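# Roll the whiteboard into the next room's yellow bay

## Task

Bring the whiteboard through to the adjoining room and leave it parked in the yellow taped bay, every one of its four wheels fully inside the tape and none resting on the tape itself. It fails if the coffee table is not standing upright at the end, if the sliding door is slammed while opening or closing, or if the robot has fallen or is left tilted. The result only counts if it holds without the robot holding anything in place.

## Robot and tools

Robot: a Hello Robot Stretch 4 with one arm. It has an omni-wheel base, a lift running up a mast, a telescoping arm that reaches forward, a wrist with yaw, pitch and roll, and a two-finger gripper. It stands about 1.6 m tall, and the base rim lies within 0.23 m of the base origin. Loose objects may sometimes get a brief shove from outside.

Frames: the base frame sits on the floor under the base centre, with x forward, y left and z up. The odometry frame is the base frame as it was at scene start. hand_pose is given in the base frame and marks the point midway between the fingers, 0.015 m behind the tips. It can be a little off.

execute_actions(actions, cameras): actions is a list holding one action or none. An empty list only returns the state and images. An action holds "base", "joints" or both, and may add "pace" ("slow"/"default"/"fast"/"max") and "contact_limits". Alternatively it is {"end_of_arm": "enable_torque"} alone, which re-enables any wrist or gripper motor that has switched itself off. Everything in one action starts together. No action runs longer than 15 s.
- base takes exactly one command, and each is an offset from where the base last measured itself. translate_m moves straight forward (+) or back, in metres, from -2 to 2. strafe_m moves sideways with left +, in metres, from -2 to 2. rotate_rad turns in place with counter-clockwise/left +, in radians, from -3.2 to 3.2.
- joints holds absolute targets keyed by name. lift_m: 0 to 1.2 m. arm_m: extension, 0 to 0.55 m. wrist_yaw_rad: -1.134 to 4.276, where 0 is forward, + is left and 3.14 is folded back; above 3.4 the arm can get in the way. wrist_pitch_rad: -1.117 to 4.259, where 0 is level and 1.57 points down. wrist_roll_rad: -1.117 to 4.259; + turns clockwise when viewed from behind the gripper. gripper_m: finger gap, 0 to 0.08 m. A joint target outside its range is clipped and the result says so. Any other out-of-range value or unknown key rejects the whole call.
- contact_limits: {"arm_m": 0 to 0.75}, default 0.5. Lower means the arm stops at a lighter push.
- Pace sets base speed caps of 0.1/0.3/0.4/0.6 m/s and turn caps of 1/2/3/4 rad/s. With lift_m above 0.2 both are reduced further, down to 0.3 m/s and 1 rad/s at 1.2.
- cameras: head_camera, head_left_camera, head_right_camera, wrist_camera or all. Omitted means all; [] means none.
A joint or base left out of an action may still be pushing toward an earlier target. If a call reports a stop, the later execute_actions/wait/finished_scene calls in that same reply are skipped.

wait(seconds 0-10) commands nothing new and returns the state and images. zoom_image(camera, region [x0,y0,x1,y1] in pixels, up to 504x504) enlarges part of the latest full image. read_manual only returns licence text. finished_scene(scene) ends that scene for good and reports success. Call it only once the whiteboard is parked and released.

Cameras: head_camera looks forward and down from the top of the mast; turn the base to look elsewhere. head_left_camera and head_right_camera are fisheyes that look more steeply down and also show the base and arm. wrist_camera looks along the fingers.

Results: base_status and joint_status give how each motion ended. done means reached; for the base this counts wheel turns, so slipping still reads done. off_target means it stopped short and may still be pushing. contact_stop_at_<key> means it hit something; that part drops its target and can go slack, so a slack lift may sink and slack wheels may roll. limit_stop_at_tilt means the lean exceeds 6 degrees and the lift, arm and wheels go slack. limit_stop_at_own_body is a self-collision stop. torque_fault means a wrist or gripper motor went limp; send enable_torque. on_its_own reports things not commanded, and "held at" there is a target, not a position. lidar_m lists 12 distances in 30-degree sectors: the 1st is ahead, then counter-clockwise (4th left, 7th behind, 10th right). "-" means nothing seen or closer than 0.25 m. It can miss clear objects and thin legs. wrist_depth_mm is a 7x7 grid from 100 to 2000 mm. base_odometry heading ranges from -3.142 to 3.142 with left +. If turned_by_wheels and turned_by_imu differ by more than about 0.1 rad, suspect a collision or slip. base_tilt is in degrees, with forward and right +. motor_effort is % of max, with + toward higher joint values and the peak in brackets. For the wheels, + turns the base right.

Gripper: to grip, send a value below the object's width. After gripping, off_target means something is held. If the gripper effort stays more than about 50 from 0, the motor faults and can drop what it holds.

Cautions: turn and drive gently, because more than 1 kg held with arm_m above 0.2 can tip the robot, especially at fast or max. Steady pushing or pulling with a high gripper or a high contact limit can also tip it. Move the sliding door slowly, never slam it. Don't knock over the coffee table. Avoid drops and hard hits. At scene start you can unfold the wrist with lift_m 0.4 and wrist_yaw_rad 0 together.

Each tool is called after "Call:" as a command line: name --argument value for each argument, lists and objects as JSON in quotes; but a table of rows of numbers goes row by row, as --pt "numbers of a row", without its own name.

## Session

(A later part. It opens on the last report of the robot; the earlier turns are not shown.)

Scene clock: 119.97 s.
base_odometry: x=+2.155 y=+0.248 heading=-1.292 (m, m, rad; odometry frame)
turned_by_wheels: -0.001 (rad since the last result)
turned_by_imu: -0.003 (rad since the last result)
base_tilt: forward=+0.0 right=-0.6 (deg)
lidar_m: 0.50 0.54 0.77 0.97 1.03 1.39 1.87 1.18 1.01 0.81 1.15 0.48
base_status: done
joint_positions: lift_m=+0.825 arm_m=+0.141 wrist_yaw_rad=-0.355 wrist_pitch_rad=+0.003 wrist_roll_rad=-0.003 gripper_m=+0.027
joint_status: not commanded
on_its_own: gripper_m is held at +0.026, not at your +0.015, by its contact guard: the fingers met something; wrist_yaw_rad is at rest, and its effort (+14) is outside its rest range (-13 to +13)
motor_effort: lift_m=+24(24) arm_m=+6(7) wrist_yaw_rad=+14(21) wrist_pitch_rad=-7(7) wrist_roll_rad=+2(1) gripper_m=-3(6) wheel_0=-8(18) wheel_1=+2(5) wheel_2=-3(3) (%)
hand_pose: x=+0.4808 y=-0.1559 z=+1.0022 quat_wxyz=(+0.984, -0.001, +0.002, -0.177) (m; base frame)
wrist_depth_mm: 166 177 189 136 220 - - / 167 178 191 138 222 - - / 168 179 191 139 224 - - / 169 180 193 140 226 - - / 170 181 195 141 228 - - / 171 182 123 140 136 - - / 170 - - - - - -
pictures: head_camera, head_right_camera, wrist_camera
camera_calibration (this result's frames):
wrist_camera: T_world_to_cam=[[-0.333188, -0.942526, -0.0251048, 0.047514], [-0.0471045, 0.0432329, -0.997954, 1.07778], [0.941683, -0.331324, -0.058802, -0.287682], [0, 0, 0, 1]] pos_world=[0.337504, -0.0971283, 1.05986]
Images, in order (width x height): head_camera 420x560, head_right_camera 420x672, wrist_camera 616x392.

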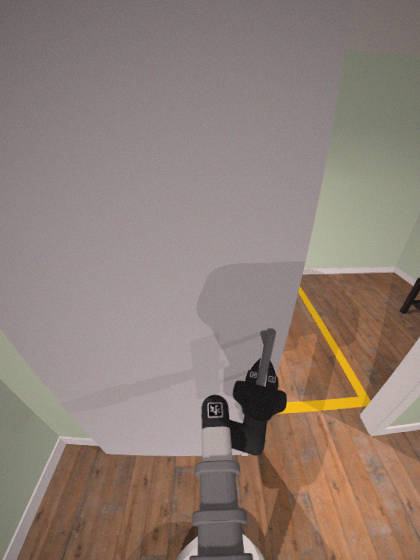

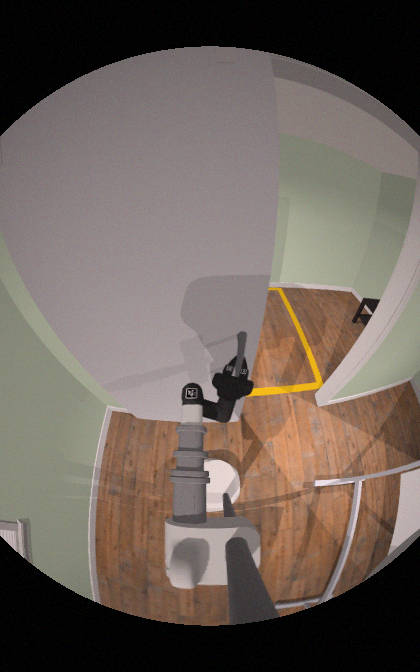

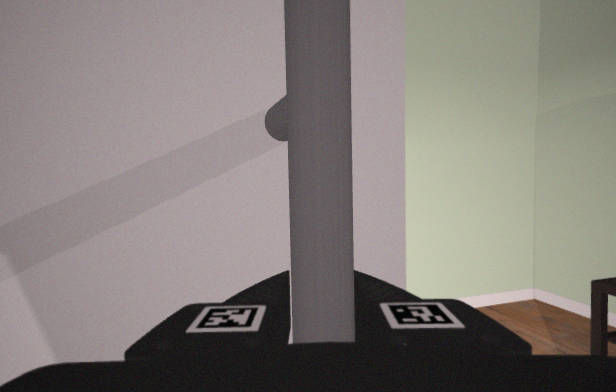

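Call:
execute_actions --actions '[{"base": {"strafe_m": 0.05}, "pace": "slow"}]' --cameras '["head_camera", "wrist_camera"]'

Scene clock: 123.37 s.
base_odometry: x=+2.202 y=+0.258 heading=-1.339 (m, m, rad; odometry frame)
turned_by_wheels: -0.047 (rad since the last result)
turned_by_imu: -0.059 (rad since the last result)
base_tilt: forward=-0.1 right=-0.5 (deg)
lidar_m: 0.51 0.53 0.71 0.92 0.97 1.27 1.81 1.27 1.07 0.86 1.20 0.49
base_status: strafe_m contact_stop (by the wheels' count: +0.048 of +0.050)
joint_positions: lift_m=+0.825 arm_m=+0.141 wrist_yaw_rad=-0.348 wrist_pitch_rad=+0.003 wrist_roll_rad=-0.003 gripper_m=+0.027
joint_status: not commanded
on_its_own: gripper_m is held at +0.026, not at your +0.015, by its contact guard: the fingers met something; the wheels are slack since a contact_stop
motor_effort: lift_m=+24(25) arm_m=+5(6) wrist_yaw_rad=-7(56) wrist_pitch_rad=-7(9) wrist_roll_rad=+2(2) gripper_m=+1(20) wheel_0=+0(35) wheel_1=+0(6) wheel_2=+0(11) (%)
hand_pose: x=+0.4821 y=-0.1547 z=+1.0022 quat_wxyz=(+0.985, -0.001, +0.002, -0.173) (m; base frame)
wrist_depth_mm: 164 177 190 138 - - - / 165 177 192 139 - - - / 167 179 193 140 - - - / 167 180 194 142 - - - / 168 181 196 144 - - - / 170 182 123 142 134 - - / 169 - - - - - -
pictures: head_camera, wrist_camera
camera_calibration (this result's frames):
wrist_camera: T_world_to_cam=[[-0.326731, -0.944784, -0.0251102, 0.04561], [-0.0474267, 0.0429247, -0.997952, 1.07791], [0.943927, -0.324871, -0.0588328, -0.288647], [0, 0, 0, 1]] pos_world=[0.338486, -0.0969505, 1.05987]
Images, in order (width x height): head_camera 420x560, wrist_camera 616x392.

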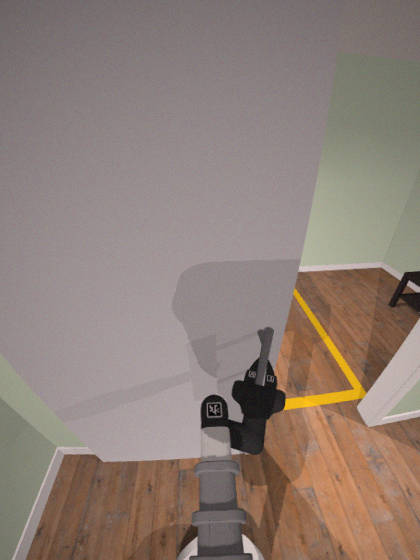

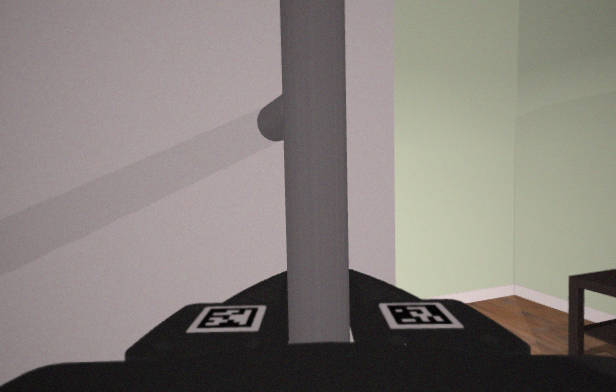

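Call:
execute_actions --actions '[{"joints": {"gripper_m": 0.08}}]' --cameras '[]'

Call:
execute_actions --actions '[{"joints": {"arm_m": 0.0}}]' --cameras '["wrist_camera"]'

Call:
execute_actions --actions '[{"base": {"rotate_rad": -3.07}, "joints": {"lift_m": 0.4, "wrist_yaw_rad": 0.0, "wrist_pitch_rad": 1.4}}]'

Scene clock: 149.03 s.
base_odometry: x=+2.202 y=+0.258 heading=-1.339 (m, m, rad; odometry frame)
turned_by_wheels: +0.000 (rad since the last result)
turned_by_imu: -0.002 (rad since the last result)
base_tilt: forward=-0.1 right=-0.6 (deg)
lidar_m: 0.48 0.53 0.74 0.92 0.97 1.29 1.83 1.30 1.06 0.85 1.19 0.49
base_status: not commanded
joint_positions: lift_m=+0.825 arm_m=+0.141 wrist_yaw_rad=-0.350 wrist_pitch_rad=+0.003 wrist_roll_rad=-0.003 gripper_m=+0.080
joint_status: all done
on_its_own: the wheels are slack since a contact_stop
motor_effort: lift_m=+24(25) arm_m=+5(5) wrist_yaw_rad=-1(8) wrist_pitch_rad=-7(7) wrist_roll_rad=+1(2) gripper_m=+4(6) wheel_0=+0(0) wheel_1=+0(0) wheel_2=+0(0) (%)
hand_pose: x=+0.4819 y=-0.1550 z=+1.0022 quat_wxyz=(+0.985, -0.001, +0.002, -0.174) (m; base frame)
wrist_depth_mm: 166 178 191 140 - - - / 166 179 193 141 - - - / 167 180 195 141 - - - / 168 181 196 143 - - - / 169 182 198 144 - - - / 170 156 149 145 229 128 - / - - 130 - - - -
pictures: none
No camera images: the call's "cameras" was empty. Leave "cameras" out to get every camera's image.

Scene clock: 150.50 s.
base_odometry: x=+2.202 y=+0.258 heading=-1.339 (m, m, rad; odometry frame)
turned_by_wheels: +0.000 (rad since the last result)
turned_by_imu: -0.001 (rad since the last result)
base_tilt: forward=-0.1 right=-0.6 (deg)
lidar_m: 0.49 0.54 0.72 0.93 0.96 1.26 1.81 1.31 1.07 0.85 1.19 0.46
base_status: not commanded
joint_positions: lift_m=+0.825 arm_m=+0.001 wrist_yaw_rad=-0.350 wrist_pitch_rad=+0.003 wrist_roll_rad=-0.003 gripper_m=+0.080
joint_status: all done
on_its_own: the wheels are slack since a contact_stop
motor_effort: lift_m=+24(24) arm_m=-9(9) wrist_yaw_rad=+0(1) wrist_pitch_rad=-8(7) wrist_roll_rad=+3(2) gripper_m=+2(2) wheel_0=+0(0) wheel_1=+0(0) wheel_2=+0(0) (%)
hand_pose: x=+0.3422 y=-0.1551 z=+1.0022 quat_wxyz=(+0.985, -0.001, +0.002, -0.174) (m; base frame)
wrist_depth_mm: 283 303 324 359 - - - / 285 306 319 359 - - - / 286 306 322 364 - - - / 287 309 325 364 - - - / 289 312 329 368 - - - / 290 219 149 368 - 128 - / - - 131 - - - -
pictures: wrist_camera
camera_calibration (this result's frames):
wrist_camera: T_world_to_cam=[[-0.328679, -0.944108, -0.0251119, 0.00031824], [-0.047425, 0.0430543, -0.997946, 1.07128], [0.94325, -0.326813, -0.0589254, -0.156614], [0, 0, 0, 1]] pos_world=[0.198637, -0.0970066, 1.05986]
Images, in order (width x height): wrist_camera 616x392.

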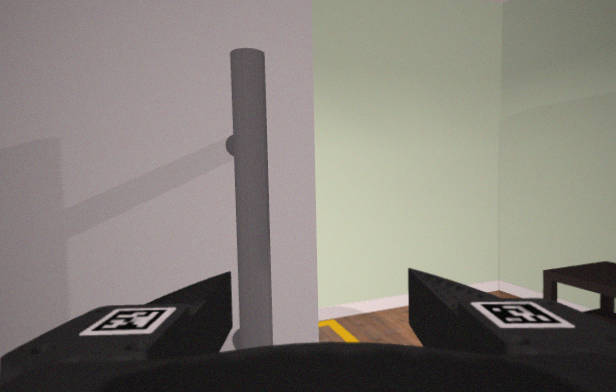

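Scene clock: 153.33 s.
base_odometry: x=+2.202 y=+0.258 heading=+1.875 (m, m, rad; odometry frame)
turned_by_wheels: -3.070 (rad since the last result)
turned_by_imu: -3.068 (rad since the last result)
base_tilt: forward=-0.2 right=-0.5 (deg)
lidar_m: 1.82 1.24 1.05 0.84 1.20 0.49 0.52 0.55 0.75 0.90 0.95 1.33
base_status: done
joint_positions: lift_m=+0.400 arm_m=+0.001 wrist_yaw_rad=+0.000 wrist_pitch_rad=+1.400 wrist_roll_rad=-0.003 gripper_m=+0.080
joint_status: all done
motor_effort: lift_m=+16(22) arm_m=-8(8) wrist_yaw_rad=-2(4) wrist_pitch_rad=-1(3) wrist_roll_rad=+2(2) gripper_m=+1(2) wheel_0=+2(8) wheel_1=+3(10) wheel_2=+1(10) (%)
hand_pose: x=+0.2084 y=-0.0874 z=+0.3690 quat_wxyz=(+0.765, -0.001, +0.644, +0.001) (m; base frame)
wrist_depth_mm: 569 569 569 564 559 559 554 / 559 564 559 554 549 549 549 / 549 549 549 544 539 539 539 / 539 539 539 535 535 535 525 / 530 530 530 530 525 521 517 / 521 230 149 309 512 128 512 / - - 131 - - - -
pictures: head_camera, head_left_camera, head_right_camera, wrist_camera
camera_calibration (this result's frames):
wrist_camera: T_world_to_cam=[[-0.0220633, -0.99957, -0.0193218, -0.0665468], [-0.993195, 0.0241249, -0.113935, 0.299399], [0.114352, 0.0166765, -0.9933, 0.501872], [0, 0, 0, 1]] pos_world=[0.238504, -0.0821107, 0.531335]
Images, in order (width x height): head_camera 420x560, head_left_camera 420x672, head_right_camera 420x672, wrist_camera 616x392.

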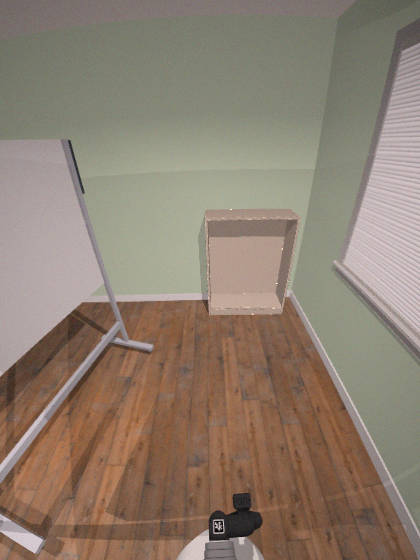

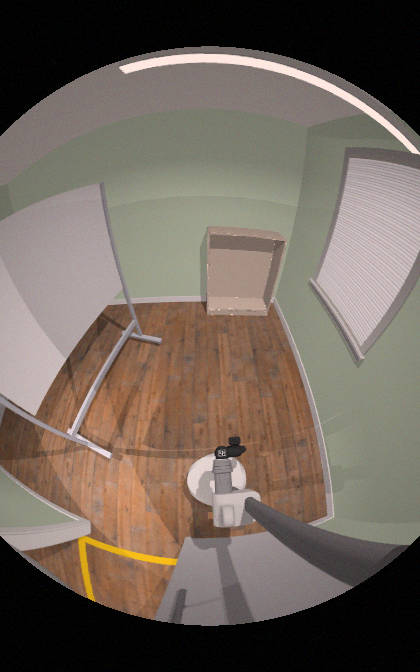

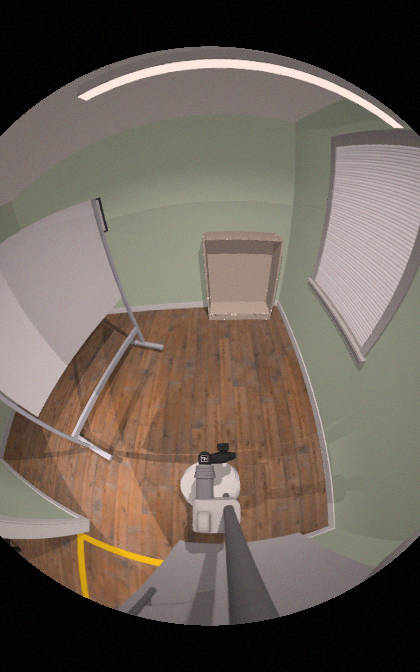

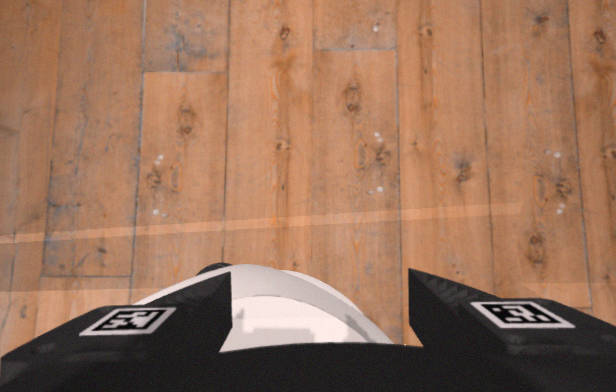

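Call:
execute_actions --actions '[{"base": {"rotate_rad": -0.035}}]' --cameras '[]'

Call:
execute_actions --actions '[{"base": {"strafe_m": 0.52}}]' --cameras '[]'

Call:
execute_actions --actions '[{"base": {"translate_m": -0.25}}]'

Scene clock: 160.23 s.
base_odometry: x=+2.202 y=+0.258 heading=+1.840 (m, m, rad; odometry frame)
turned_by_wheels: -0.035 (rad since the last result)
turned_by_imu: -0.036 (rad since the last result)
base_tilt: forward=-0.1 right=-0.6 (deg)
lidar_m: 1.81 1.27 1.06 0.91 1.21 0.48 0.51 0.53 0.75 0.93 0.96 1.29
base_status: done
joint_positions: lift_m=+0.400 arm_m=+0.001 wrist_yaw_rad=+0.000 wrist_pitch_rad=+1.400 wrist_roll_rad=-0.003 gripper_m=+0.080
joint_status: not commanded
motor_effort: lift_m=+16(16) arm_m=-8(8) wrist_yaw_rad=+0(1) wrist_pitch_rad=-1(1) wrist_roll_rad=+2(2) gripper_m=+1(3) wheel_0=+2(9) wheel_1=+1(7) wheel_2=+2(9) (%)
hand_pose: x=+0.2084 y=-0.0874 z=+0.3690 quat_wxyz=(+0.765, -0.001, +0.644, +0.001) (m; base frame)
wrist_depth_mm: 569 569 569 569 564 559 554 / 559 559 559 554 549 549 549 / 554 549 544 544 539 539 535 / 544 535 539 535 535 530 525 / 530 535 525 525 525 521 521 / 521 231 149 309 512 128 512 / - - 131 - - - -
pictures: none
No camera images: the call's "cameras" was empty. Leave "cameras" out to get every camera's image.

Scene clock: 163.30 s.
base_odometry: x=+1.701 y=+0.120 heading=+1.840 (m, m, rad; odometry frame)
turned_by_wheels: +0.000 (rad since the last result)
turned_by_imu: -0.001 (rad since the last result)
base_tilt: forward=-0.1 right=-0.6 (deg)
lidar_m: 1.25 0.69 0.35 0.38 0.86 0.80 2.61 0.57 0.76 1.45 1.50 1.88
base_status: done
joint_positions: lift_m=+0.400 arm_m=+0.001 wrist_yaw_rad=+0.000 wrist_pitch_rad=+1.401 wrist_roll_rad=-0.003 gripper_m=+0.080
joint_status: not commanded
motor_effort: lift_m=+17(17) arm_m=-8(8) wrist_yaw_rad=+0(1) wrist_pitch_rad=+0(1) wrist_roll_rad=+2(2) gripper_m=+3(1) wheel_0=+0(10) wheel_1=+1(12) wheel_2=+0(1) (%)
hand_pose: x=+0.2084 y=-0.0874 z=+0.3689 quat_wxyz=(+0.765, -0.001, +0.644, +0.001) (m; base frame)
wrist_depth_mm: 569 569 559 564 559 564 554 / 564 554 554 559 554 549 549 / 549 549 549 544 544 544 539 / 544 535 535 539 535 530 530 / 535 535 525 530 521 521 517 / 521 231 149 309 512 128 512 / - - 131 - - - -
pictures: none
No camera images: the call's "cameras" was empty. Leave "cameras" out to get every camera's image.

Scene clock: 165.60 s.
base_odometry: x=+1.768 y=-0.121 heading=+1.840 (m, m, rad; odometry frame)
turned_by_wheels: +0.000 (rad since the last result)
turned_by_imu: +0.000 (rad since the last result)
base_tilt: forward=-0.2 right=-0.6 (deg)
lidar_m: 1.37 0.55 0.47 1.46 0.62 2.54 2.36 0.38 0.40 1.08 1.52 2.00
base_status: done
joint_positions: lift_m=+0.400 arm_m=+0.001 wrist_yaw_rad=+0.000 wrist_pitch_rad=+1.401 wrist_roll_rad=-0.003 gripper_m=+0.080
joint_status: not commanded
motor_effort: lift_m=+17(17) arm_m=-8(8) wrist_yaw_rad=-1(1) wrist_pitch_rad=-2(0) wrist_roll_rad=+2(2) gripper_m=+2(0) wheel_0=-2(4) wheel_1=-3(9) wheel_2=-1(10) (%)
hand_pose: x=+0.2084 y=-0.0874 z=+0.3689 quat_wxyz=(+0.765, -0.001, +0.644, +0.001) (m; base frame)
wrist_depth_mm: 569 564 569 569 564 559 559 / 564 559 559 554 554 544 544 / 554 549 544 544 544 539 539 / 539 539 535 539 535 530 530 / 530 530 530 530 525 517 517 / 521 230 149 309 508 128 512 / - - 131 - - - -
pictures: head_camera, head_left_camera, head_right_camera, wrist_camera
camera_calibration (this result's frames):
wrist_camera: T_world_to_cam=[[-0.0220875, -0.999569, -0.0193203, -0.0665452], [-0.993202, 0.0241477, -0.113868, 0.29934], [0.114286, 0.0166739, -0.993308, 0.501818], [0, 0, 0, 1]] pos_world=[0.238485, -0.0821122, 0.531259]
Images, in order (width x height): head_camera 420x560, head_left_camera 420x672, head_right_camera 420x672, wrist_camera 616x392.

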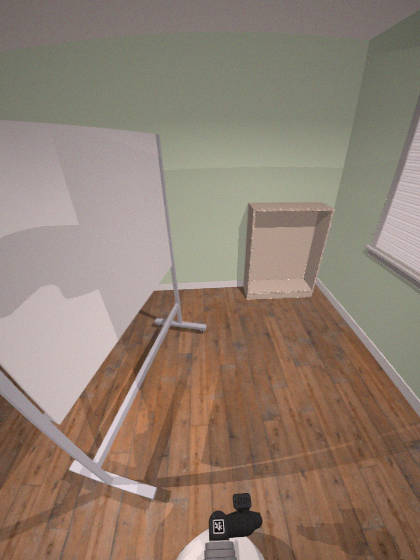

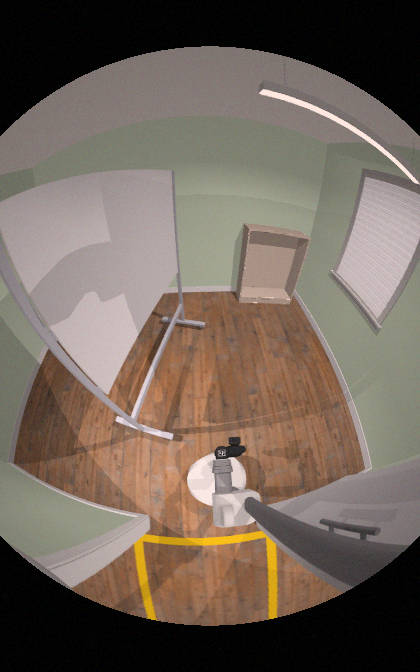

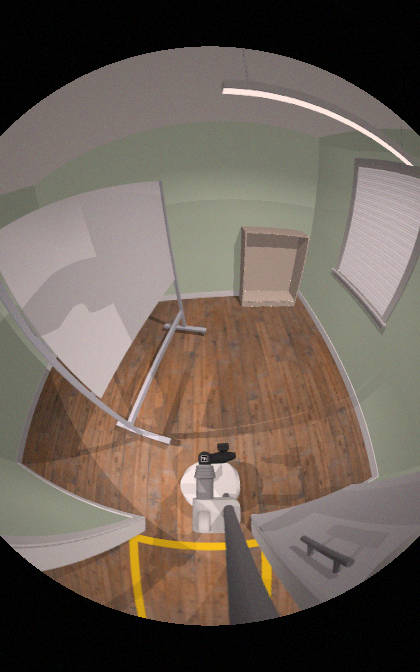

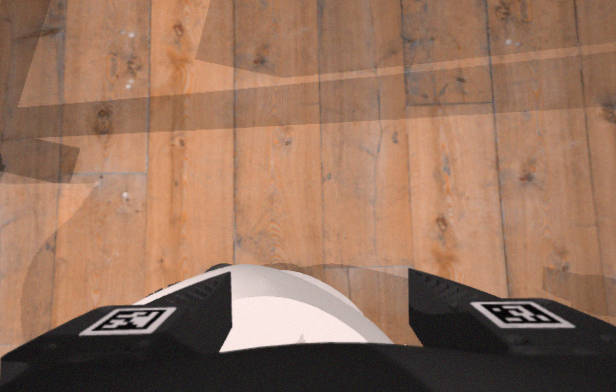

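Call:
execute_actions --actions '[{"base": {"translate_m": 0.02}}]' --cameras '[]'

Call:
execute_actions --actions '[{"base": {"strafe_m": 0.68}}]'

Scene clock: 183.47 s.
base_odometry: x=+1.762 y=-0.102 heading=+1.840 (m, m, rad; odometry frame)
turned_by_wheels: +0.000 (rad since the last result)
turned_by_imu: -0.001 (rad since the last result)
base_tilt: forward=+0.0 right=-0.6 (deg)
lidar_m: 1.34 0.74 0.45 1.56 0.63 2.51 2.38 0.39 0.40 1.13 1.50 2.00
base_status: done
joint_positions: lift_m=+0.400 arm_m=+0.001 wrist_yaw_rad=+0.000 wrist_pitch_rad=+1.401 wrist_roll_rad=-0.003 gripper_m=+0.080
joint_status: not commanded
motor_effort: lift_m=+17(17) arm_m=-8(8) wrist_yaw_rad=+0(1) wrist_pitch_rad=-3(1) wrist_roll_rad=+2(2) gripper_m=+0(2) wheel_0=+1(3) wheel_1=+2(5) wheel_2=+1(10) (%)
hand_pose: x=+0.2084 y=-0.0874 z=+0.3689 quat_wxyz=(+0.765, -0.001, +0.644, +0.001) (m; base frame)
wrist_depth_mm: 574 569 569 564 559 554 554 / 559 559 559 554 549 549 549 / 554 549 544 544 539 544 539 / 544 539 539 535 530 530 530 / 535 530 525 525 525 521 521 / 525 231 149 307 512 128 512 / - - 131 - - - -
pictures: none
No camera images: the call's "cameras" was empty. Leave "cameras" out to get every camera's image.

Scene clock: 187.07 s.
base_odometry: x=+1.107 y=-0.283 heading=+1.840 (m, m, rad; odometry frame)
turned_by_wheels: +0.000 (rad since the last result)
turned_by_imu: -0.001 (rad since the last result)
base_tilt: forward=-0.1 right=-0.6 (deg)
lidar_m: 0.36 0.41 1.64 1.56 0.55 0.39 0.37 0.36 0.98 1.04 0.48 0.36
base_status: done
joint_positions: lift_m=+0.400 arm_m=+0.001 wrist_yaw_rad=+0.000 wrist_pitch_rad=+1.401 wrist_roll_rad=-0.003 gripper_m=+0.080
joint_status: not commanded
motor_effort: lift_m=+17(17) arm_m=-8(8) wrist_yaw_rad=-2(0) wrist_pitch_rad=-1(1) wrist_roll_rad=+1(2) gripper_m=+2(2) wheel_0=+1(9) wheel_1=+0(10) wheel_2=+0(3) (%)
hand_pose: x=+0.2084 y=-0.0874 z=+0.3688 quat_wxyz=(+0.765, -0.001, +0.644, +0.001) (m; base frame)
wrist_depth_mm: 569 569 564 564 564 559 554 / 564 462 452 445 549 549 549 / 544 549 544 544 439 436 539 / 539 539 535 535 530 525 530 / 535 530 530 525 521 521 521 / 525 231 149 309 512 128 508 / - - 131 - - - -
pictures: head_camera, head_left_camera, head_right_camera, wrist_camera
camera_calibration (this result's frames):
wrist_camera: T_world_to_cam=[[-0.022094, -0.999569, -0.019318, -0.0665464], [-0.993214, 0.0241521, -0.113762, 0.299272], [0.114179, 0.0166734, -0.99332, 0.501802], [0, 0, 0, 1]] pos_world=[0.238476, -0.0821125, 0.53121]
Images, in order (width x height): head_camera 420x560, head_left_camera 420x672, head_right_camera 420x672, wrist_camera 616x392.

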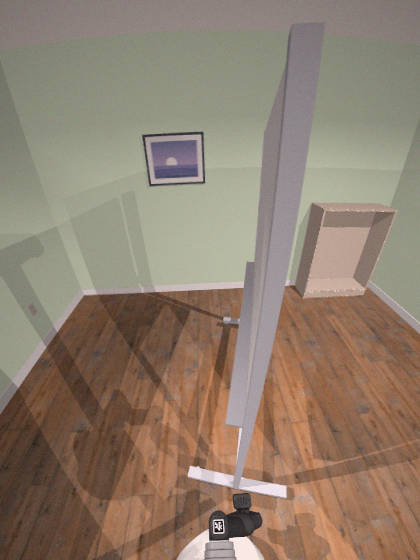

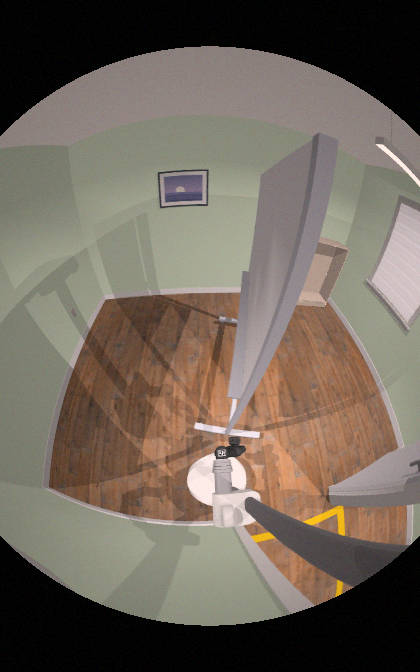

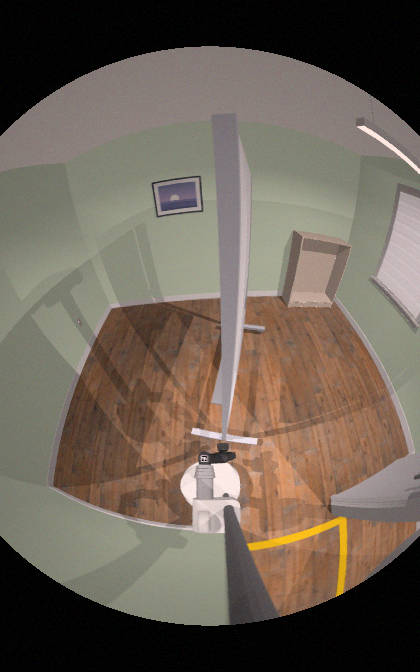

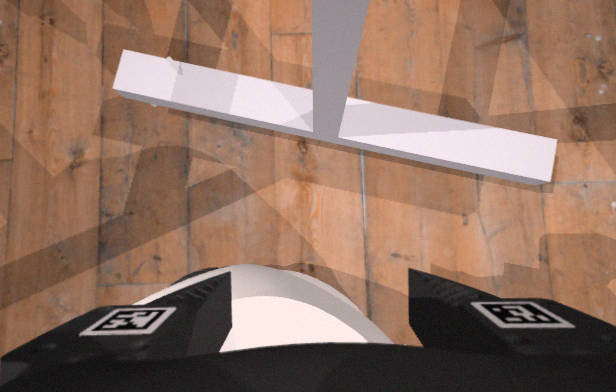

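Call:
execute_actions --actions '[{"base": {"strafe_m": -0.022}}]' --cameras '[]'

Call:
execute_actions --actions '[{"joints": {"wrist_pitch_rad": 0.6}}]' --cameras '["wrist_camera", "head_camera"]'

Scene clock: 192.80 s.
base_odometry: x=+1.128 y=-0.277 heading=+1.840 (m, m, rad; odometry frame)
turned_by_wheels: +0.000 (rad since the last result)
turned_by_imu: -0.001 (rad since the last result)
base_tilt: forward=-0.1 right=-0.6 (deg)
lidar_m: 0.35 0.41 1.68 1.60 0.56 0.38 0.36 0.38 0.98 1.02 2.18 0.38
base_status: done
joint_positions: lift_m=+0.400 arm_m=+0.001 wrist_yaw_rad=+0.000 wrist_pitch_rad=+1.401 wrist_roll_rad=-0.003 gripper_m=+0.080
joint_status: not commanded
motor_effort: lift_m=+18(18) arm_m=-8(8) wrist_yaw_rad=+0(0) wrist_pitch_rad=-1(1) wrist_roll_rad=+2(2) gripper_m=+1(0) wheel_0=+0(9) wheel_1=+0(7) wheel_2=+0(0) (%)
hand_pose: x=+0.2084 y=-0.0874 z=+0.3688 quat_wxyz=(+0.765, -0.001, +0.644, +0.001) (m; base frame)
wrist_depth_mm: 574 569 569 237 564 559 554 / 564 455 452 442 554 549 549 / 549 549 544 466 442 433 539 / 544 539 539 539 530 530 530 / 535 530 525 525 525 521 517 / 525 230 149 309 512 128 512 / - - 131 - - - -
pictures: none
No camera images: the call's "cameras" was empty. Leave "cameras" out to get every camera's image.

Scene clock: 193.83 s.
base_odometry: x=+1.128 y=-0.277 heading=+1.840 (m, m, rad; odometry frame)
turned_by_wheels: +0.000 (rad since the last result)
turned_by_imu: +0.000 (rad since the last result)
base_tilt: forward=-0.1 right=-0.5 (deg)
lidar_m: 0.34 0.44 1.69 1.60 0.55 0.38 0.36 0.38 0.96 1.03 2.18 0.39
base_status: not commanded
joint_positions: lift_m=+0.400 arm_m=+0.001 wrist_yaw_rad=+0.000 wrist_pitch_rad=+0.603 wrist_roll_rad=-0.003 gripper_m=+0.080
joint_status: all done
motor_effort: lift_m=+18(17) arm_m=-8(8) wrist_yaw_rad=-2(0) wrist_pitch_rad=-8(11) wrist_roll_rad=+2(2) gripper_m=+2(0) wheel_0=+0(1) wheel_1=+0(0) wheel_2=+0(1) (%)
hand_pose: x=+0.3475 y=-0.0874 z=+0.4579 quat_wxyz=(+0.955, -0.002, +0.297, +0.001) (m; base frame)
wrist_depth_mm: - 1983 1983 101 1983 - 1756 / 1708 1661 1537 107 1366 1537 1499 / 1255 1255 1229 119 1138 1182 1182 / 1008 1008 976 133 931 946 946 / 831 831 831 151 809 798 788 / 715 424 149 177 676 128 707 / - - 131 - - - -
pictures: head_camera, wrist_camera
camera_calibration (this result's frames):
wrist_camera: T_world_to_cam=[[-0.0015512, -0.999569, -0.0293166, -0.0643034], [-0.612154, 0.0241309, -0.79037, 0.624965], [0.790737, 0.0167202, -0.611927, 0.164593], [0, 0, 0, 1]] pos_world=[0.252326, -0.0821087, 0.592788]
Images, in order (width x height): head_camera 420x560, wrist_camera 616x392.

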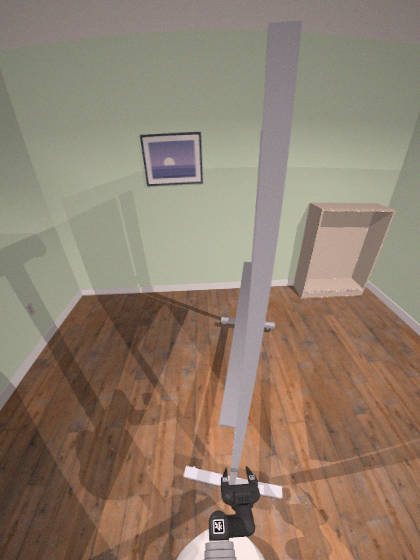

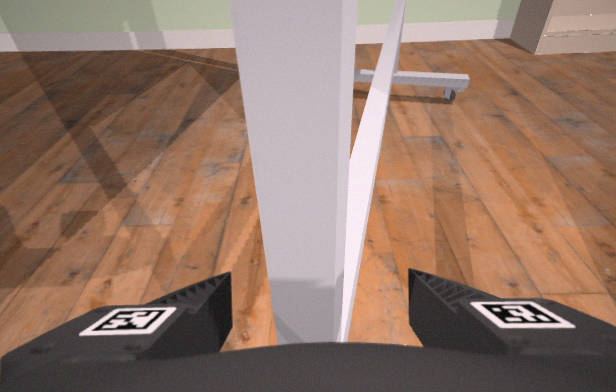

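The post lies between the fingers. Level the gripper.

Call:
execute_actions --actions '[{"joints": {"wrist_pitch_rad": 0.0}, "base": {"translate_m": -0.02}}]' --cameras '["wrist_camera", "head_camera"]'

Scene clock: 196.03 s.
base_odometry: x=+1.133 y=-0.296 heading=+1.840 (m, m, rad; odometry frame)
turned_by_wheels: +0.000 (rad since the last result)
turned_by_imu: -0.001 (rad since the last result)
base_tilt: forward=-0.1 right=-0.6 (deg)
lidar_m: 0.35 2.33 1.69 1.53 0.53 0.37 0.34 0.35 0.96 1.01 2.21 0.37
base_status: done
joint_positions: lift_m=+0.400 arm_m=+0.001 wrist_yaw_rad=+0.000 wrist_pitch_rad=+0.003 wrist_roll_rad=-0.003 gripper_m=+0.080
joint_status: all done
motor_effort: lift_m=+18(17) arm_m=-8(8) wrist_yaw_rad=+0(2) wrist_pitch_rad=-9(13) wrist_roll_rad=+2(2) gripper_m=+2(4) wheel_0=-1(6) wheel_1=-1(5) wheel_2=-1(10) (%)
hand_pose: x=+0.3850 y=-0.0874 z=+0.5777 quat_wxyz=(+1.000, -0.002, +0.002, +0.000) (m; base frame)
wrist_depth_mm: - - - 142 1397 - - / - - - 143 1430 - - / - - - 144 - - - / - - - 146 - - - / - - - 147 - - - / 1921 1008 149 149 1078 128 1863 / - - 131 - - - -
pictures: head_camera, wrist_camera
camera_calibration (this result's frames):
wrist_camera: T_world_to_cam=[[0.015249, -0.999568, -0.0251127, -0.0696304], [-0.0593567, 0.0241664, -0.997944, 0.649767], [0.99812, 0.0167083, -0.0589625, -0.191005], [0, 0, 0, 1]] pos_world=[0.230276, -0.0821115, 0.63542]
Images, in order (width x height): head_camera 420x560, wrist_camera 616x392.

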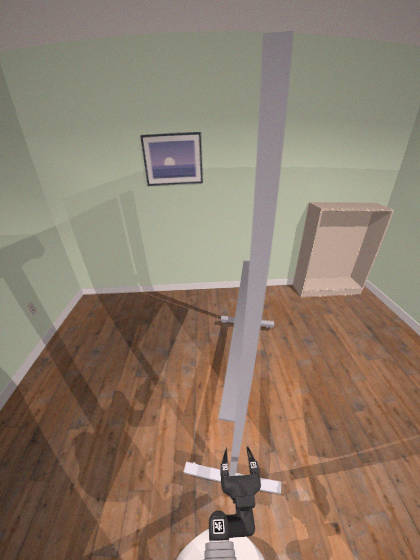

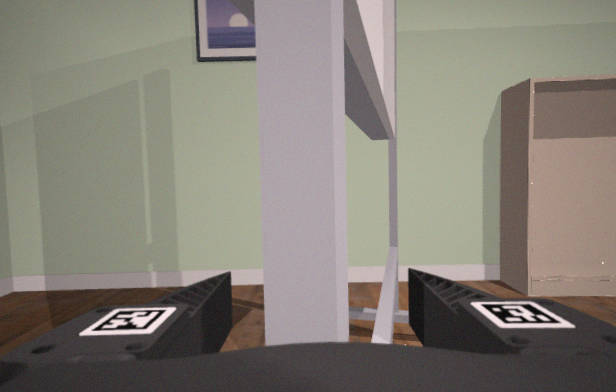

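Call:
execute_actions --actions '[{"joints": {"arm_m": 0.022}}]' --cameras '[]'

Call:
execute_actions --actions '[{"base": {"strafe_m": -0.2}, "pace": "slow"}]'

Scene clock: 200.90 s.
base_odometry: x=+1.133 y=-0.296 heading=+1.840 (m, m, rad; odometry frame)
turned_by_wheels: +0.000 (rad since the last result)
turned_by_imu: -0.001 (rad since the last result)
base_tilt: forward=-0.1 right=-0.7 (deg)
lidar_m: 0.36 2.35 1.69 1.54 0.54 0.36 0.33 0.36 0.96 1.03 2.21 0.39
base_status: not commanded
joint_positions: lift_m=+0.400 arm_m=+0.021 wrist_yaw_rad=+0.000 wrist_pitch_rad=+0.003 wrist_roll_rad=-0.003 gripper_m=+0.080
joint_status: all done
motor_effort: lift_m=+18(18) arm_m=+8(8) wrist_yaw_rad=-1(2) wrist_pitch_rad=-8(9) wrist_roll_rad=+3(2) gripper_m=+2(1) wheel_0=-1(1) wheel_1=-1(1) wheel_2=-1(2) (%)
hand_pose: x=+0.4041 y=-0.0874 z=+0.5778 quat_wxyz=(+1.000, -0.002, +0.002, +0.000) (m; base frame)
wrist_depth_mm: - - - 123 1366 - - / - - - 124 1366 - - / - - - 125 - - - / - - - 126 - - - / - - - 128 - - - / 1983 1025 148 129 854 128 1921 / - - 131 - - - -
pictures: none
No camera images: the call's "cameras" was empty. Leave "cameras" out to get every camera's image.

Scene clock: 204.03 s.
base_odometry: x=+1.326 y=-0.243 heading=+1.840 (m, m, rad; odometry frame)
turned_by_wheels: +0.000 (rad since the last result)
turned_by_imu: -0.001 (rad since the last result)
base_tilt: forward=-0.2 right=-0.6 (deg)
lidar_m: 0.37 0.41 1.90 1.51 0.52 0.34 0.34 2.50 0.77 1.10 1.98 0.43
base_status: done
joint_positions: lift_m=+0.400 arm_m=+0.021 wrist_yaw_rad=+0.005 wrist_pitch_rad=+0.003 wrist_roll_rad=-0.003 gripper_m=+0.080
joint_status: not commanded
on_its_own: wrist_yaw_rad is at rest, and its effort (-15) is outside its rest range (-13 to +13)
motor_effort: lift_m=+17(18) arm_m=+8(8) wrist_yaw_rad=-15(28) wrist_pitch_rad=-8(7) wrist_roll_rad=+2(2) gripper_m=+2(2) wheel_0=+7(15) wheel_1=-2(8) wheel_2=+0(0) (%)
hand_pose: x=+0.4046 y=-0.0863 z=+0.5778 quat_wxyz=(+1.000, -0.002, +0.001, +0.003) (m; base frame)
wrist_depth_mm: - - 125 306 - - - / - - 126 442 - - - / - - 128 820 - - - / - - 129 1430 - - - / - - 131 1336 - - - / 1983 1008 131 723 1430 128 1921 / - - 131 - - - -
pictures: head_camera, head_left_camera, head_right_camera, wrist_camera
camera_calibration (this result's frames):
wrist_camera: T_world_to_cam=[[0.0203717, -0.999477, -0.0251039, -0.0709087], [-0.059032, 0.0238629, -0.997971, 0.650858], [0.998048, 0.0218123, -0.058515, -0.21038], [0, 0, 0, 1]] pos_world=[0.249835, -0.0818141, 0.635446]
Images, in order (width x height): head_camera 420x560, head_left_camera 420x672, head_right_camera 420x672, wrist_camera 616x392.

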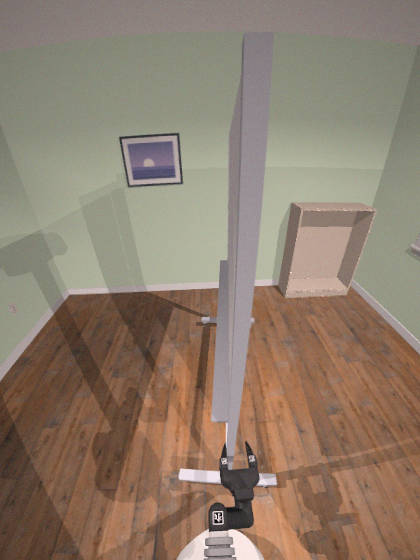

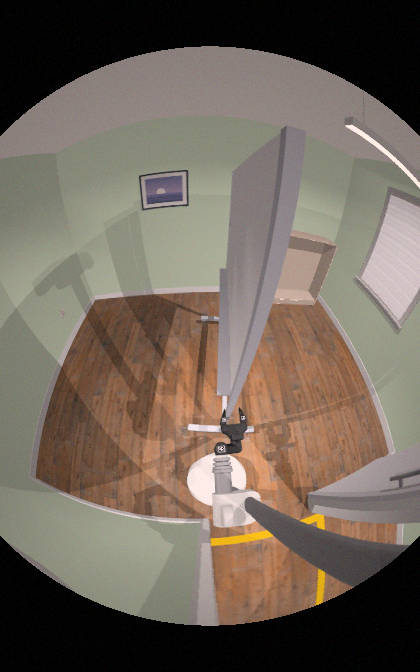

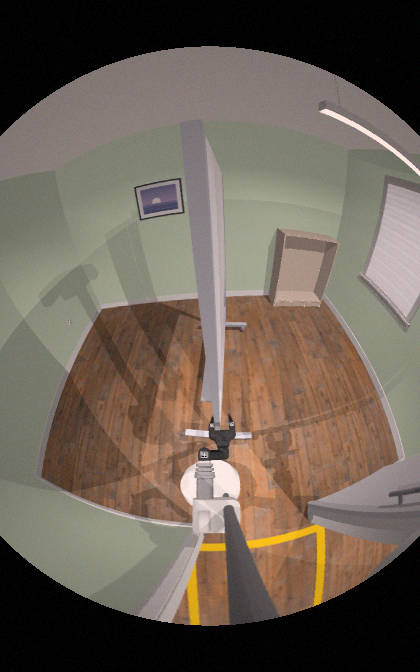

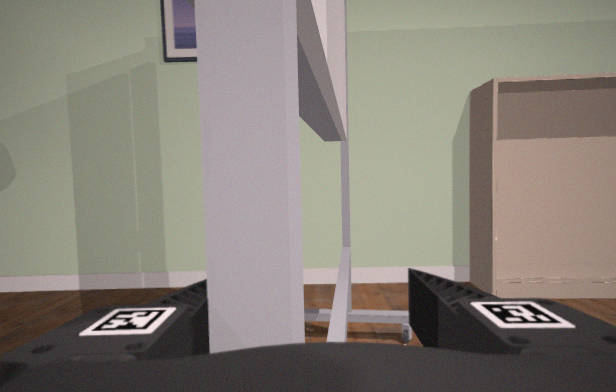

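Call:
execute_actions --actions '[{"base": {"strafe_m": -0.26}, "pace": "slow"}]'

Scene clock: 209.10 s.
base_odometry: x=+1.576 y=-0.174 heading=+1.840 (m, m, rad; odometry frame)
turned_by_wheels: +0.000 (rad since the last result)
turned_by_imu: -0.001 (rad since the last result)
base_tilt: forward=-0.1 right=-0.6 (deg)
lidar_m: 0.37 2.43 2.16 1.47 0.49 0.49 2.36 2.48 0.56 1.12 1.72 0.43
base_status: done
joint_positions: lift_m=+0.400 arm_m=+0.021 wrist_yaw_rad=+0.006 wrist_pitch_rad=+0.003 wrist_roll_rad=-0.003 gripper_m=+0.080
joint_status: not commanded
on_its_own: wrist_yaw_rad is at rest, and its effort (-16) is outside its rest range (-13 to +13)
motor_effort: lift_m=+18(18) arm_m=+7(8) wrist_yaw_rad=-16(23) wrist_pitch_rad=-8(7) wrist_roll_rad=+2(2) gripper_m=+1(0) wheel_0=+6(12) wheel_1=-3(7) wheel_2=+0(0) (%)
hand_pose: x=+0.4048 y=-0.0862 z=+0.5778 quat_wxyz=(+1.000, -0.002, +0.001, +0.003) (m; base frame)
wrist_depth_mm: - - 128 - - - - / - - 129 - - - - / - - 130 - - - - / - - 131 - - - - / - - 132 - - - 1983 / 1983 1008 133 1464 1661 128 1863 / - - 131 - - - -
pictures: head_camera, head_left_camera, head_right_camera, wrist_camera
camera_calibration (this result's frames):
wrist_camera: T_world_to_cam=[[0.0209064, -0.999466, -0.0251048, -0.0710124], [-0.0590997, 0.0238309, -0.997968, 0.650874], [0.998033, 0.0223476, -0.05857, -0.210432], [0, 0, 0, 1]] pos_world=[0.24997, -0.0817828, 0.635443]
Images, in order (width x height): head_camera 420x560, head_left_camera 420x672, head_right_camera 420x672, wrist_camera 616x392.

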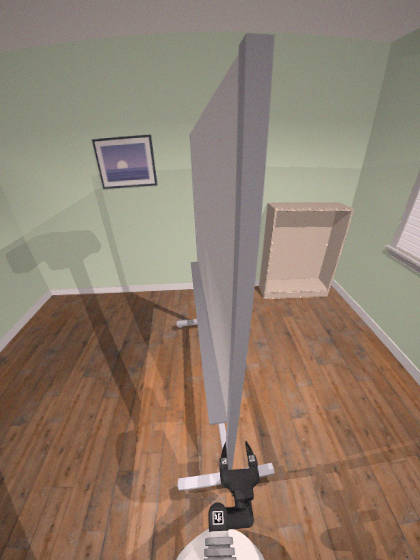

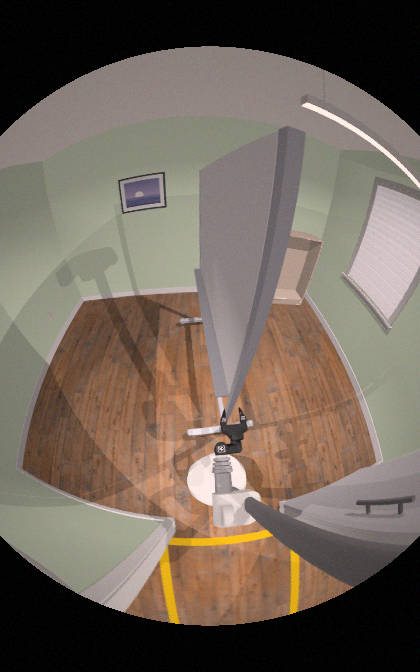

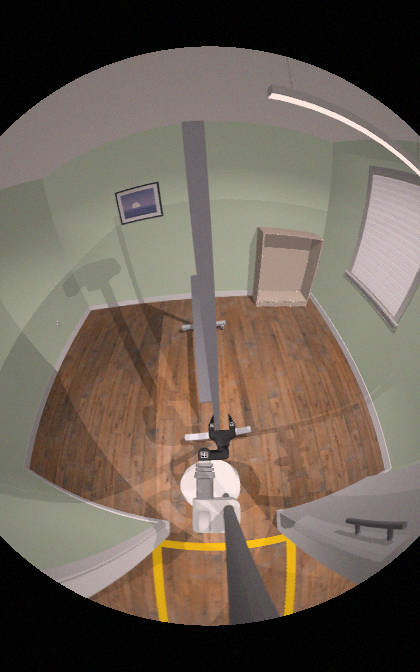

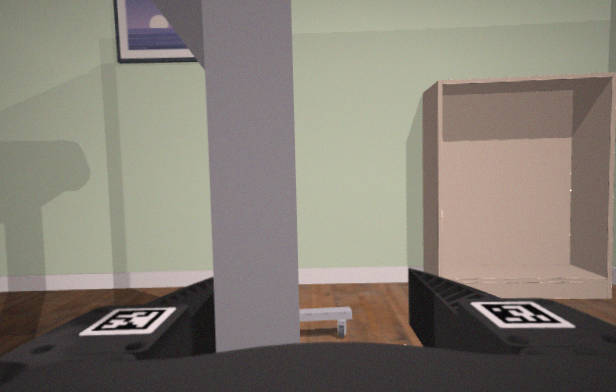

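Call:
execute_actions --actions '[{"joints": {"wrist_yaw_rad": 0.09, "arm_m": 0.03}}]' --cameras '[]'

Call:
execute_actions --actions '[{"joints": {"gripper_m": 0.01}}]' --cameras '["wrist_camera"]'

Scene clock: 216.30 s.
base_odometry: x=+1.576 y=-0.174 heading=+1.840 (m, m, rad; odometry frame)
turned_by_wheels: +0.000 (rad since the last result)
turned_by_imu: -0.002 (rad since the last result)
base_tilt: forward=-0.1 right=-0.5 (deg)
lidar_m: 0.37 2.43 2.18 1.51 0.49 0.45 2.38 2.47 0.54 1.08 1.71 0.43
base_status: not commanded
joint_positions: lift_m=+0.400 arm_m=+0.029 wrist_yaw_rad=+0.090 wrist_pitch_rad=+0.003 wrist_roll_rad=-0.003 gripper_m=+0.080
joint_status: all done
motor_effort: lift_m=+17(17) arm_m=+8(9) wrist_yaw_rad=+0(13) wrist_pitch_rad=-5(6) wrist_roll_rad=+2(2) gripper_m=+0(3) wheel_0=+2(6) wheel_1=-3(4) wheel_2=+0(0) (%)
hand_pose: x=+0.4191 y=-0.0680 z=+0.5778 quat_wxyz=(+0.999, -0.002, +0.001, +0.045) (m; base frame)
wrist_depth_mm: - - 301 114 - - - / - - - 115 - 1983 1983 / - - - 116 - 1983 1983 / - - - 117 - - - / - - - 118 - - 1983 / 1983 1025 134 120 1537 128 1756 / - - 125 - - - -
pictures: none
No camera images: the call's "cameras" was empty. Leave "cameras" out to get every camera's image.

Scene clock: 217.50 s.
base_odometry: x=+1.576 y=-0.174 heading=+1.840 (m, m, rad; odometry frame)
turned_by_wheels: +0.000 (rad since the last result)
turned_by_imu: +0.000 (rad since the last result)
base_tilt: forward=-0.1 right=-0.6 (deg)
lidar_m: 0.35 2.43 2.16 1.47 0.48 0.47 2.37 2.46 0.55 1.10 1.69 0.42
base_status: not commanded
joint_positions: lift_m=+0.400 arm_m=+0.029 wrist_yaw_rad=+0.092 wrist_pitch_rad=+0.003 wrist_roll_rad=-0.002 gripper_m=+0.029
joint_status: gripper_m off_target (ended at +0.029, target +0.010)
on_its_own: gripper_m is held at +0.023, not at your +0.010, by its contact guard: the fingers met something
motor_effort: lift_m=+17(18) arm_m=+7(8) wrist_yaw_rad=-7(25) wrist_pitch_rad=-7(8) wrist_roll_rad=-3(2) gripper_m=-38(40) wheel_0=+2(5) wheel_1=-2(3) wheel_2=+0(1) (%)
hand_pose: x=+0.4195 y=-0.0676 z=+0.5779 quat_wxyz=(+0.999, -0.001, +0.001, +0.046) (m; base frame)
wrist_depth_mm: - - 353 114 - - 1983 / - - - 115 - - 1921 / - - - 116 - - 1983 / - - - 117 - - 1983 / - - - 118 - - 1983 / 1921 1921 123 119 119 1756 1756 / 1397 - - - - - 1397
pictures: wrist_camera
camera_calibration (this result's frames):
wrist_camera: T_world_to_cam=[[0.106508, -0.993959, -0.0264848, -0.0874753], [-0.0606717, 0.02009, -0.997956, 0.651781], [0.992459, 0.107897, -0.0581655, -0.217641], [0, 0, 0, 1]] pos_world=[0.264862, -0.0765584, 0.635473]
Images, in order (width x height): wrist_camera 616x392.

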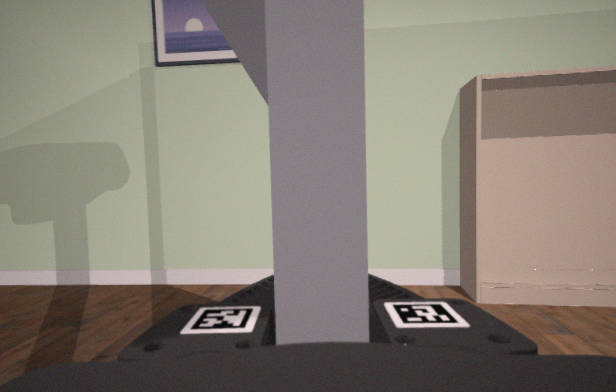

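Call:
execute_actions --actions '[{"base": {"translate_m": -0.2}, "pace": "slow"}]'

Scene clock: 225.53 s.
base_odometry: x=+1.630 y=-0.367 heading=+1.840 (m, m, rad; odometry frame)
turned_by_wheels: +0.000 (rad since the last result)
turned_by_imu: -0.002 (rad since the last result)
base_tilt: forward=-0.2 right=-0.5 (deg)
lidar_m: 0.36 2.64 2.15 0.64 0.34 2.30 2.18 2.24 0.48 0.47 1.72 0.44
base_status: done
joint_positions: lift_m=+0.400 arm_m=+0.029 wrist_yaw_rad=+0.090 wrist_pitch_rad=+0.003 wrist_roll_rad=-0.002 gripper_m=+0.029
joint_status: not commanded
on_its_own: gripper_m is held at +0.023, not at your +0.010, by its contact guard: the fingers met something
motor_effort: lift_m=+18(18) arm_m=+5(7) wrist_yaw_rad=+0(13) wrist_pitch_rad=-9(10) wrist_roll_rad=-2(2) gripper_m=-40(38) wheel_0=-5(7) wheel_1=-4(7) wheel_2=+5(11) (%)
hand_pose: x=+0.4197 y=-0.0680 z=+0.5777 quat_wxyz=(+0.999, -0.001, +0.002, +0.045) (m; base frame)
wrist_depth_mm: - - 357 114 - - - / - - - 115 - - - / - - - 116 - - - / - - - 117 - - - / - - - 118 - - - / 1921 1863 123 119 119 1921 1708 / 1430 - - - - - 1366
pictures: head_camera, head_left_camera, head_right_camera, wrist_camera
camera_calibration (this result's frames):
wrist_camera: T_world_to_cam=[[0.104962, -0.994131, -0.0262132, -0.087358], [-0.0615068, 0.0198189, -0.99791, 0.651916], [0.992572, 0.106355, -0.0590655, -0.217463], [0, 0, 0, 1]] pos_world=[0.265114, -0.0766373, 0.635419]
Images, in order (width x height): head_camera 420x560, head_left_camera 420x672, head_right_camera 420x672, wrist_camera 616x392.

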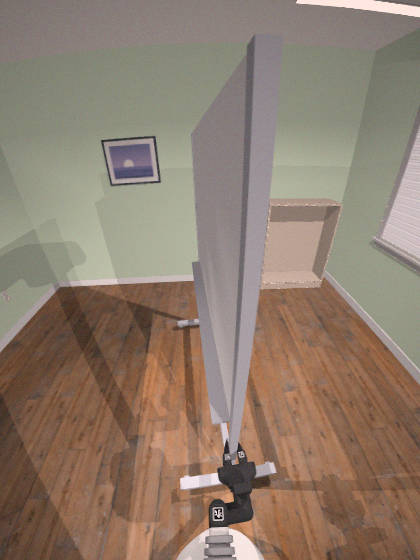

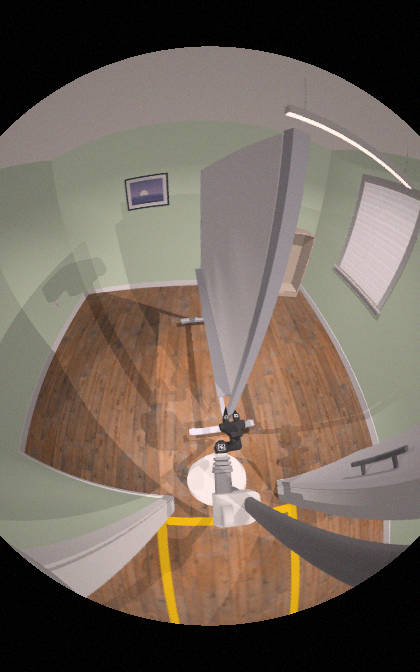

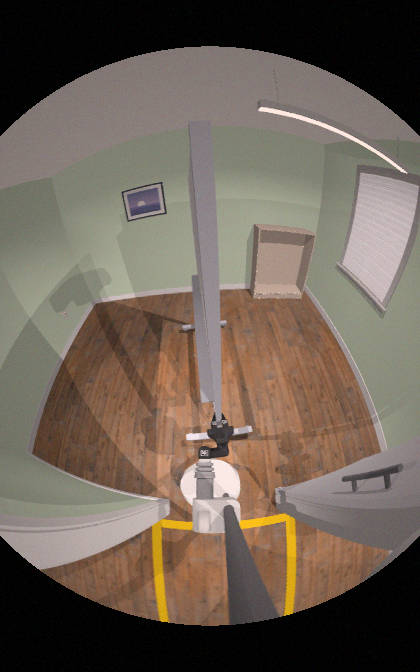

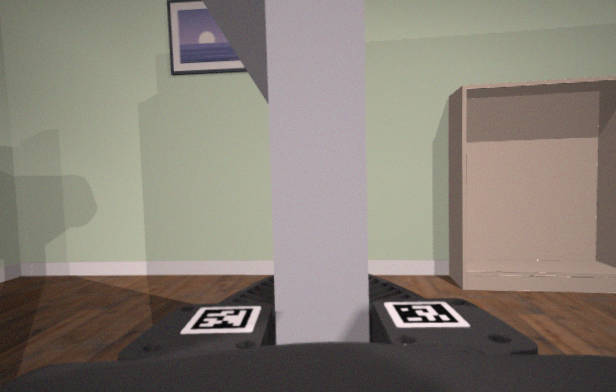

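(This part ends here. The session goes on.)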